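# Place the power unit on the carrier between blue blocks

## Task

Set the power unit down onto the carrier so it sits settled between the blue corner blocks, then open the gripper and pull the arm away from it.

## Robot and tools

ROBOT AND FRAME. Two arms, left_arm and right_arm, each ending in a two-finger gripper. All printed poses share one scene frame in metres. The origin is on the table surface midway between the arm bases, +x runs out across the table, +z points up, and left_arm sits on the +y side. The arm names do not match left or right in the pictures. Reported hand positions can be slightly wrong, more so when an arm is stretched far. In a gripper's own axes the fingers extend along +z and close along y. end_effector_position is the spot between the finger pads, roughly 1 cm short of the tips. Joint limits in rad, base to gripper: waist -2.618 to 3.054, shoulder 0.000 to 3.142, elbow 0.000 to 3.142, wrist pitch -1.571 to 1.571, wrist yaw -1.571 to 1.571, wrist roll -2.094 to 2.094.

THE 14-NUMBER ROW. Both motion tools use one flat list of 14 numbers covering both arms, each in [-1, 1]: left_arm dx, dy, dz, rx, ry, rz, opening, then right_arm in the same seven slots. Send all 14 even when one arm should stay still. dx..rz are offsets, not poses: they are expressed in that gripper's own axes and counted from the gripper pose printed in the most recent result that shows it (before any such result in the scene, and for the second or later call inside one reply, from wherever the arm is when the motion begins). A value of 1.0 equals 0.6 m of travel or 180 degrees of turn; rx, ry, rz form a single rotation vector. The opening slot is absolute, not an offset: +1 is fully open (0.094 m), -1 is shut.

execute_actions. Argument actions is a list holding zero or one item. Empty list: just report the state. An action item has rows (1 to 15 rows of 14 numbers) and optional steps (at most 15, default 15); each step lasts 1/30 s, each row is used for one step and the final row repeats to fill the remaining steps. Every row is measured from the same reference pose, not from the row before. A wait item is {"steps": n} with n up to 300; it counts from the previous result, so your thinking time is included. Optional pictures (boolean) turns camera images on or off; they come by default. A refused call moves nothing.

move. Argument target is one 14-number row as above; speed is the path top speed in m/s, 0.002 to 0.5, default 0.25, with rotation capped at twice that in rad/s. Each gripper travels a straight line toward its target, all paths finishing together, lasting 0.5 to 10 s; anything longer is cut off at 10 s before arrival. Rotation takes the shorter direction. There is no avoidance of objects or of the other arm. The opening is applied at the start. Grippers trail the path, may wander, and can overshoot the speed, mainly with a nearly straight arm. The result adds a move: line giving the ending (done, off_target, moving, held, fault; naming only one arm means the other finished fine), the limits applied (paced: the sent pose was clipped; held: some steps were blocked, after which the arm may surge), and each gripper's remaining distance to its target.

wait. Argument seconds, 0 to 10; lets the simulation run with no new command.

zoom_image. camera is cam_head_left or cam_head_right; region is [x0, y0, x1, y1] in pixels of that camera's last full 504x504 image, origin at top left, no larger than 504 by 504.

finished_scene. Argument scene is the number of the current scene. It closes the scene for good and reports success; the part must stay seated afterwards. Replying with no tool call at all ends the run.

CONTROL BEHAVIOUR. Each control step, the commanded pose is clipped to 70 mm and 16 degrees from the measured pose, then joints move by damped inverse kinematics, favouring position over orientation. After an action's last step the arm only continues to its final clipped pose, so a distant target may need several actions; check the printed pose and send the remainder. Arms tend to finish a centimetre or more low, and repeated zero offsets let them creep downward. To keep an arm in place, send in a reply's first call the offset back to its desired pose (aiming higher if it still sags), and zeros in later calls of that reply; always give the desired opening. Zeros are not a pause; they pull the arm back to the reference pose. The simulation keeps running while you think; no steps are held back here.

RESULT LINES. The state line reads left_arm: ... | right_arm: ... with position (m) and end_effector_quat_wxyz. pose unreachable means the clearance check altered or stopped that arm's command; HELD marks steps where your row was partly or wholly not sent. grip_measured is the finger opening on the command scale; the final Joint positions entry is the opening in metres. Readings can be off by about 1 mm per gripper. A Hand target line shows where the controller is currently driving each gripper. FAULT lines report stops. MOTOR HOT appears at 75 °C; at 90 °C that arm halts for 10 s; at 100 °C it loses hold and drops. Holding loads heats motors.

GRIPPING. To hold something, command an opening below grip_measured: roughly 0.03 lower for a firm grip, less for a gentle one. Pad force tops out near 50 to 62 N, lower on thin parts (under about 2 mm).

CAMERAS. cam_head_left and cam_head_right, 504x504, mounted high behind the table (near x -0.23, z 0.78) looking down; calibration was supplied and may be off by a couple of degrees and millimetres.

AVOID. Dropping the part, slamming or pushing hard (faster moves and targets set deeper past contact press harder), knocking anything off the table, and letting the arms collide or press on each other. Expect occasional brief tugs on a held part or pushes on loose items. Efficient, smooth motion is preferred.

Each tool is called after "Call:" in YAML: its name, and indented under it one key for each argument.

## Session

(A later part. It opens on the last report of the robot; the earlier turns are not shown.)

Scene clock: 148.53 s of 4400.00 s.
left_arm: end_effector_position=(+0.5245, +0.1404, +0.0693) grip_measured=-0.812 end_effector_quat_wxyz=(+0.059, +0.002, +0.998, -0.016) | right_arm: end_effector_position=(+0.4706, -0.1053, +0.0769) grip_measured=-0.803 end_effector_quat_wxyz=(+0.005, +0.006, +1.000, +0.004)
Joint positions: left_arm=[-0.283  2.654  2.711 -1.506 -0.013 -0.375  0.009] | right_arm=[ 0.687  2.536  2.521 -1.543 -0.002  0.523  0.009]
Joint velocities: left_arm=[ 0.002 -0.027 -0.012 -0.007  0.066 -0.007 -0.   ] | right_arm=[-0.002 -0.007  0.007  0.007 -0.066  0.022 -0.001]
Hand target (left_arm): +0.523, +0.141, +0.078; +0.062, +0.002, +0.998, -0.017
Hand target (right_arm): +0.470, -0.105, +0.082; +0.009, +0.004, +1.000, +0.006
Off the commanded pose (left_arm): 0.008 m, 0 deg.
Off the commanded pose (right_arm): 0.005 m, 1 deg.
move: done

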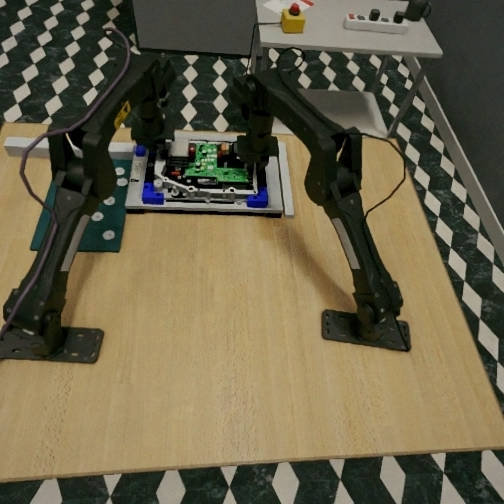

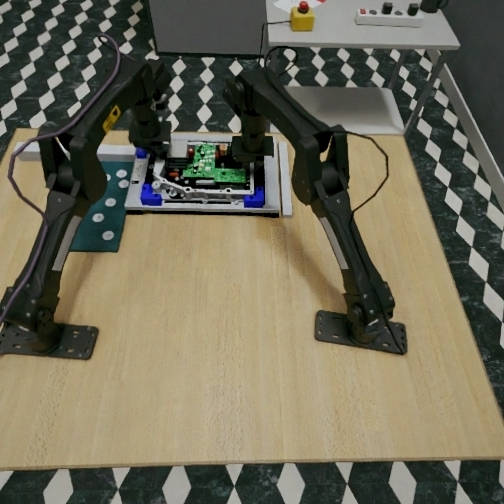

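Call:
move:
  target: [0,0,-0.02,0,0,0,-0.62,0,0,-0.02,0,0,0,-0.62]
  speed: 0.02

Call:
move:
  target: [0,0,-0.13,0,-0.05,0,-0.62,0,0,-0.13,0,-0.05,0,-0.62]
  speed: 0.08

Call:
move:
  target: [0.3,0.3,-0.1,0,0,0,-0.6,0.3,-0.3,-0.05,0,0,0,-0.6]

Call:
zoom_image:
  camera: "cam_head_left"
  region: [124, 108, 284, 228]

Call:
zoom_image:
  camera: "cam_head_right"
  region: [124, 108, 284, 228]

Scene clock: 160.63 s of 4400.00 s.
left_arm: end_effector_position=(+0.5193, +0.1425, +0.0712) grip_measured=-0.622 end_effector_quat_wxyz=(+0.048, +0.002, +0.999, -0.012) | right_arm: end_effector_position=(+0.4695, -0.1059, +0.0769) grip_measured=-0.622 end_effector_quat_wxyz=(+0.003, +0.006, +1.000, +0.003)
Joint positions: left_arm=[-0.283  2.679  2.769 -1.564 -0.013 -0.375  0.018] | right_arm=[ 0.687  2.536  2.521 -1.548 -0.002  0.523  0.018]
Joint velocities: left_arm=[-0.017 -0.012  0.017  0.051  0.051  0.007  0.   ] | right_arm=[-0.012 -0.012  0.012 -0.037 -0.066  0.007 -0.   ]
Hand target (left_arm): +0.523, +0.141, +0.081; +0.061, +0.002, +0.998, -0.017
Hand target (right_arm): +0.470, -0.105, +0.089; +0.011, +0.006, +1.000, +0.008
Off the commanded pose (left_arm): 0.011 m, 1 deg.
Off the commanded pose (right_arm): 0.012 m, 0 deg.
joint sent to its limit (left arm) — the command would take joint 4 (wrist pitch) past its lower limit, so that joint was sent only as far as its limit.
joint sent to its limit (right arm) — the command would take joint 4 (wrist pitch) past its lower limit, so that joint was sent only as far as its limit.
After step 90, 8.17 s passed at rest.
move: off_target (left_arm, right_arm)

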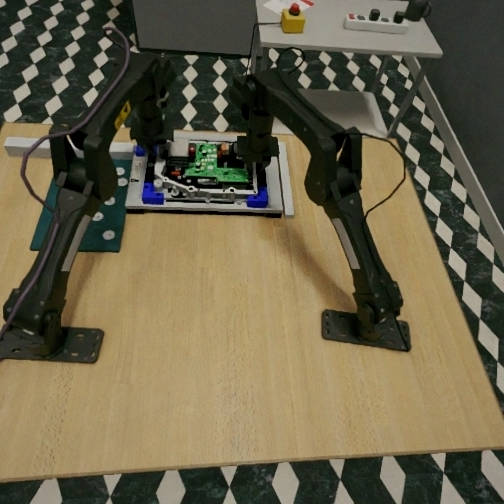

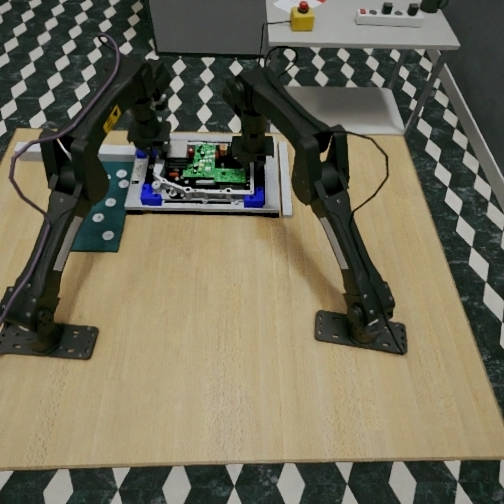

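Scene clock: 162.00 s of 4400.00 s.
left_arm: end_effector_position=(+0.5101, +0.1477, +0.1354) grip_measured=-0.622 end_effector_quat_wxyz=(+0.104, +0.003, +0.995, -0.008) | right_arm: end_effector_position=(+0.4706, -0.1052, +0.1374) grip_measured=-0.622 end_effector_quat_wxyz=(+0.074, +0.005, +0.997, +0.009)
Joint positions: left_arm=[-0.298  2.458  2.597 -1.51  -0.064 -0.383  0.018] | right_arm=[ 0.71   2.406  2.521 -1.549  0.06   0.54   0.018]
Joint velocities: left_arm=[ 0.022 -0.007 -0.002  0.007 -0.037  0.037  0.   ] | right_arm=[-0.022  0.002 -0.017  0.051  0.007 -0.037 -0.001]
Hand target (left_arm): +0.512, +0.144, +0.149; +0.125, +0.002, +0.992, -0.012
Hand target (right_arm): +0.468, -0.106, +0.154; +0.090, +0.005, +0.996, +0.009
Off the commanded pose (left_arm): 0.014 m, 3 deg.
Off the commanded pose (right_arm): 0.018 m, 1 deg.
joint sent to its limit (right arm) — the command would take joint 4 (wrist pitch) past its lower limit, so that joint was sent only as far as its limit.
move: off_target (left_arm, right_arm)

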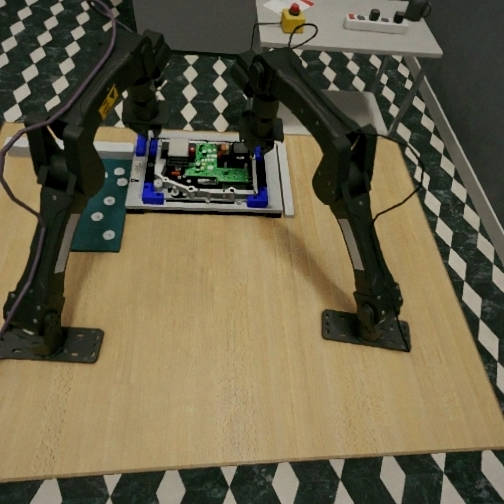

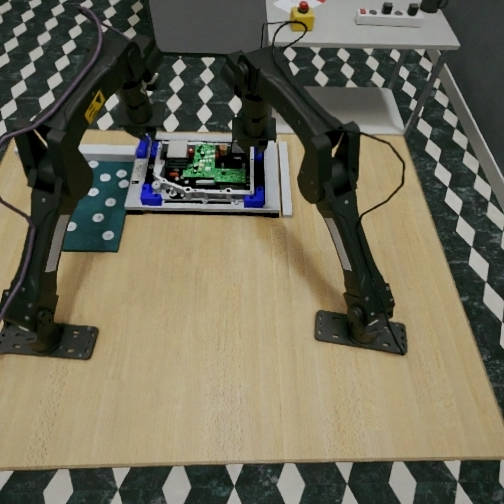

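Scene clock: 163.67 s of 4400.00 s.
left_arm: end_effector_position=(+0.3214, +0.3284, +0.1507) grip_measured=-0.602 end_effector_quat_wxyz=(+0.092, +0.001, +0.996, -0.006) | right_arm: end_effector_position=(+0.2906, -0.2836, +0.1390) grip_measured=-0.602 end_effector_quat_wxyz=(+0.071, +0.005, +0.997, +0.003)
Joint positions: left_arm=[ 0.087  1.448  1.265 -1.203  0.01  -0.009  0.019] | right_arm=[ 0.437  1.358  1.151 -1.224  0.031  0.269  0.019]
Joint velocities: left_arm=[-0.007 -0.017  0.007 -0.081  0.037  0.066 -0.   ] | right_arm=[-0.007  0.002 -0.012 -0.007  0.007 -0.081  0.001]
Hand target (left_arm): +0.322, +0.329, +0.154; +0.104, +0.002, +0.994, -0.010
Hand target (right_arm): +0.288, -0.285, +0.139; +0.076, +0.005, +0.997, +0.008
Off the commanded pose (left_arm): 0.004 m, 1 deg.
Off the commanded pose (right_arm): 0.004 m, 1 deg.
move: done

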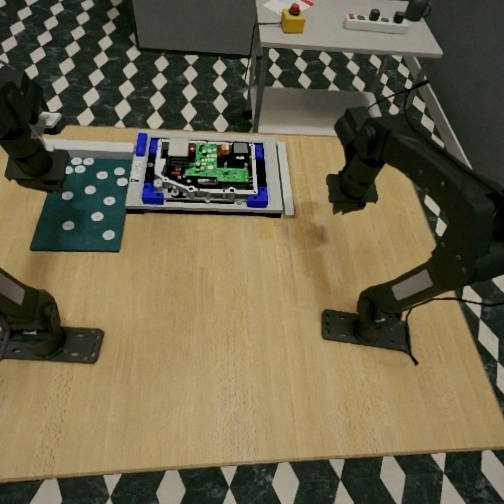

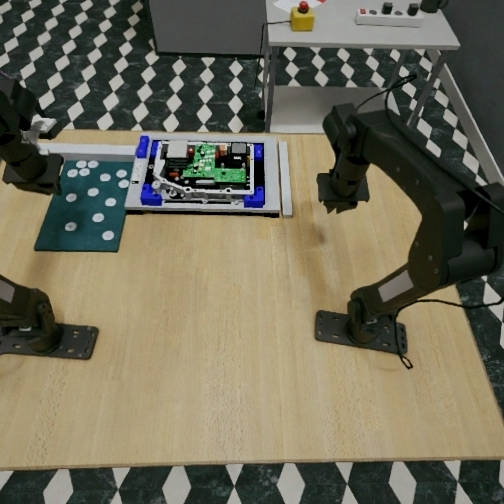

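Region (124, 108, 284, 228) of cam_head_left's 504x504 image, scaled by 3.150, with more detail than that image has; it fills the top 378 rows of this view, and the rest is white.

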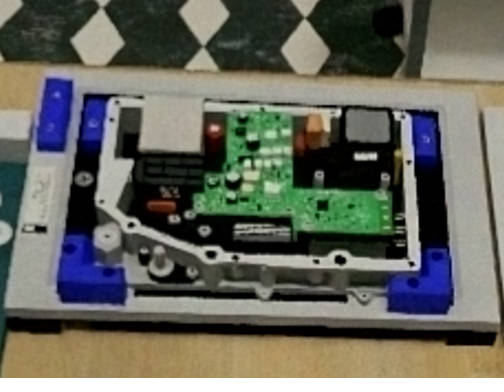

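Region (124, 108, 284, 228) of cam_head_right's 504x504 image, scaled by 3.150, with more detail than that image has; it fills the top 378 rows of this view, and the rest is white.

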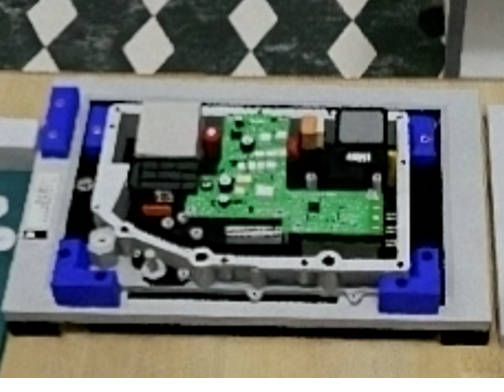

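Call:
finished_scene:
  scene: 2

The scene is finished: the task was done.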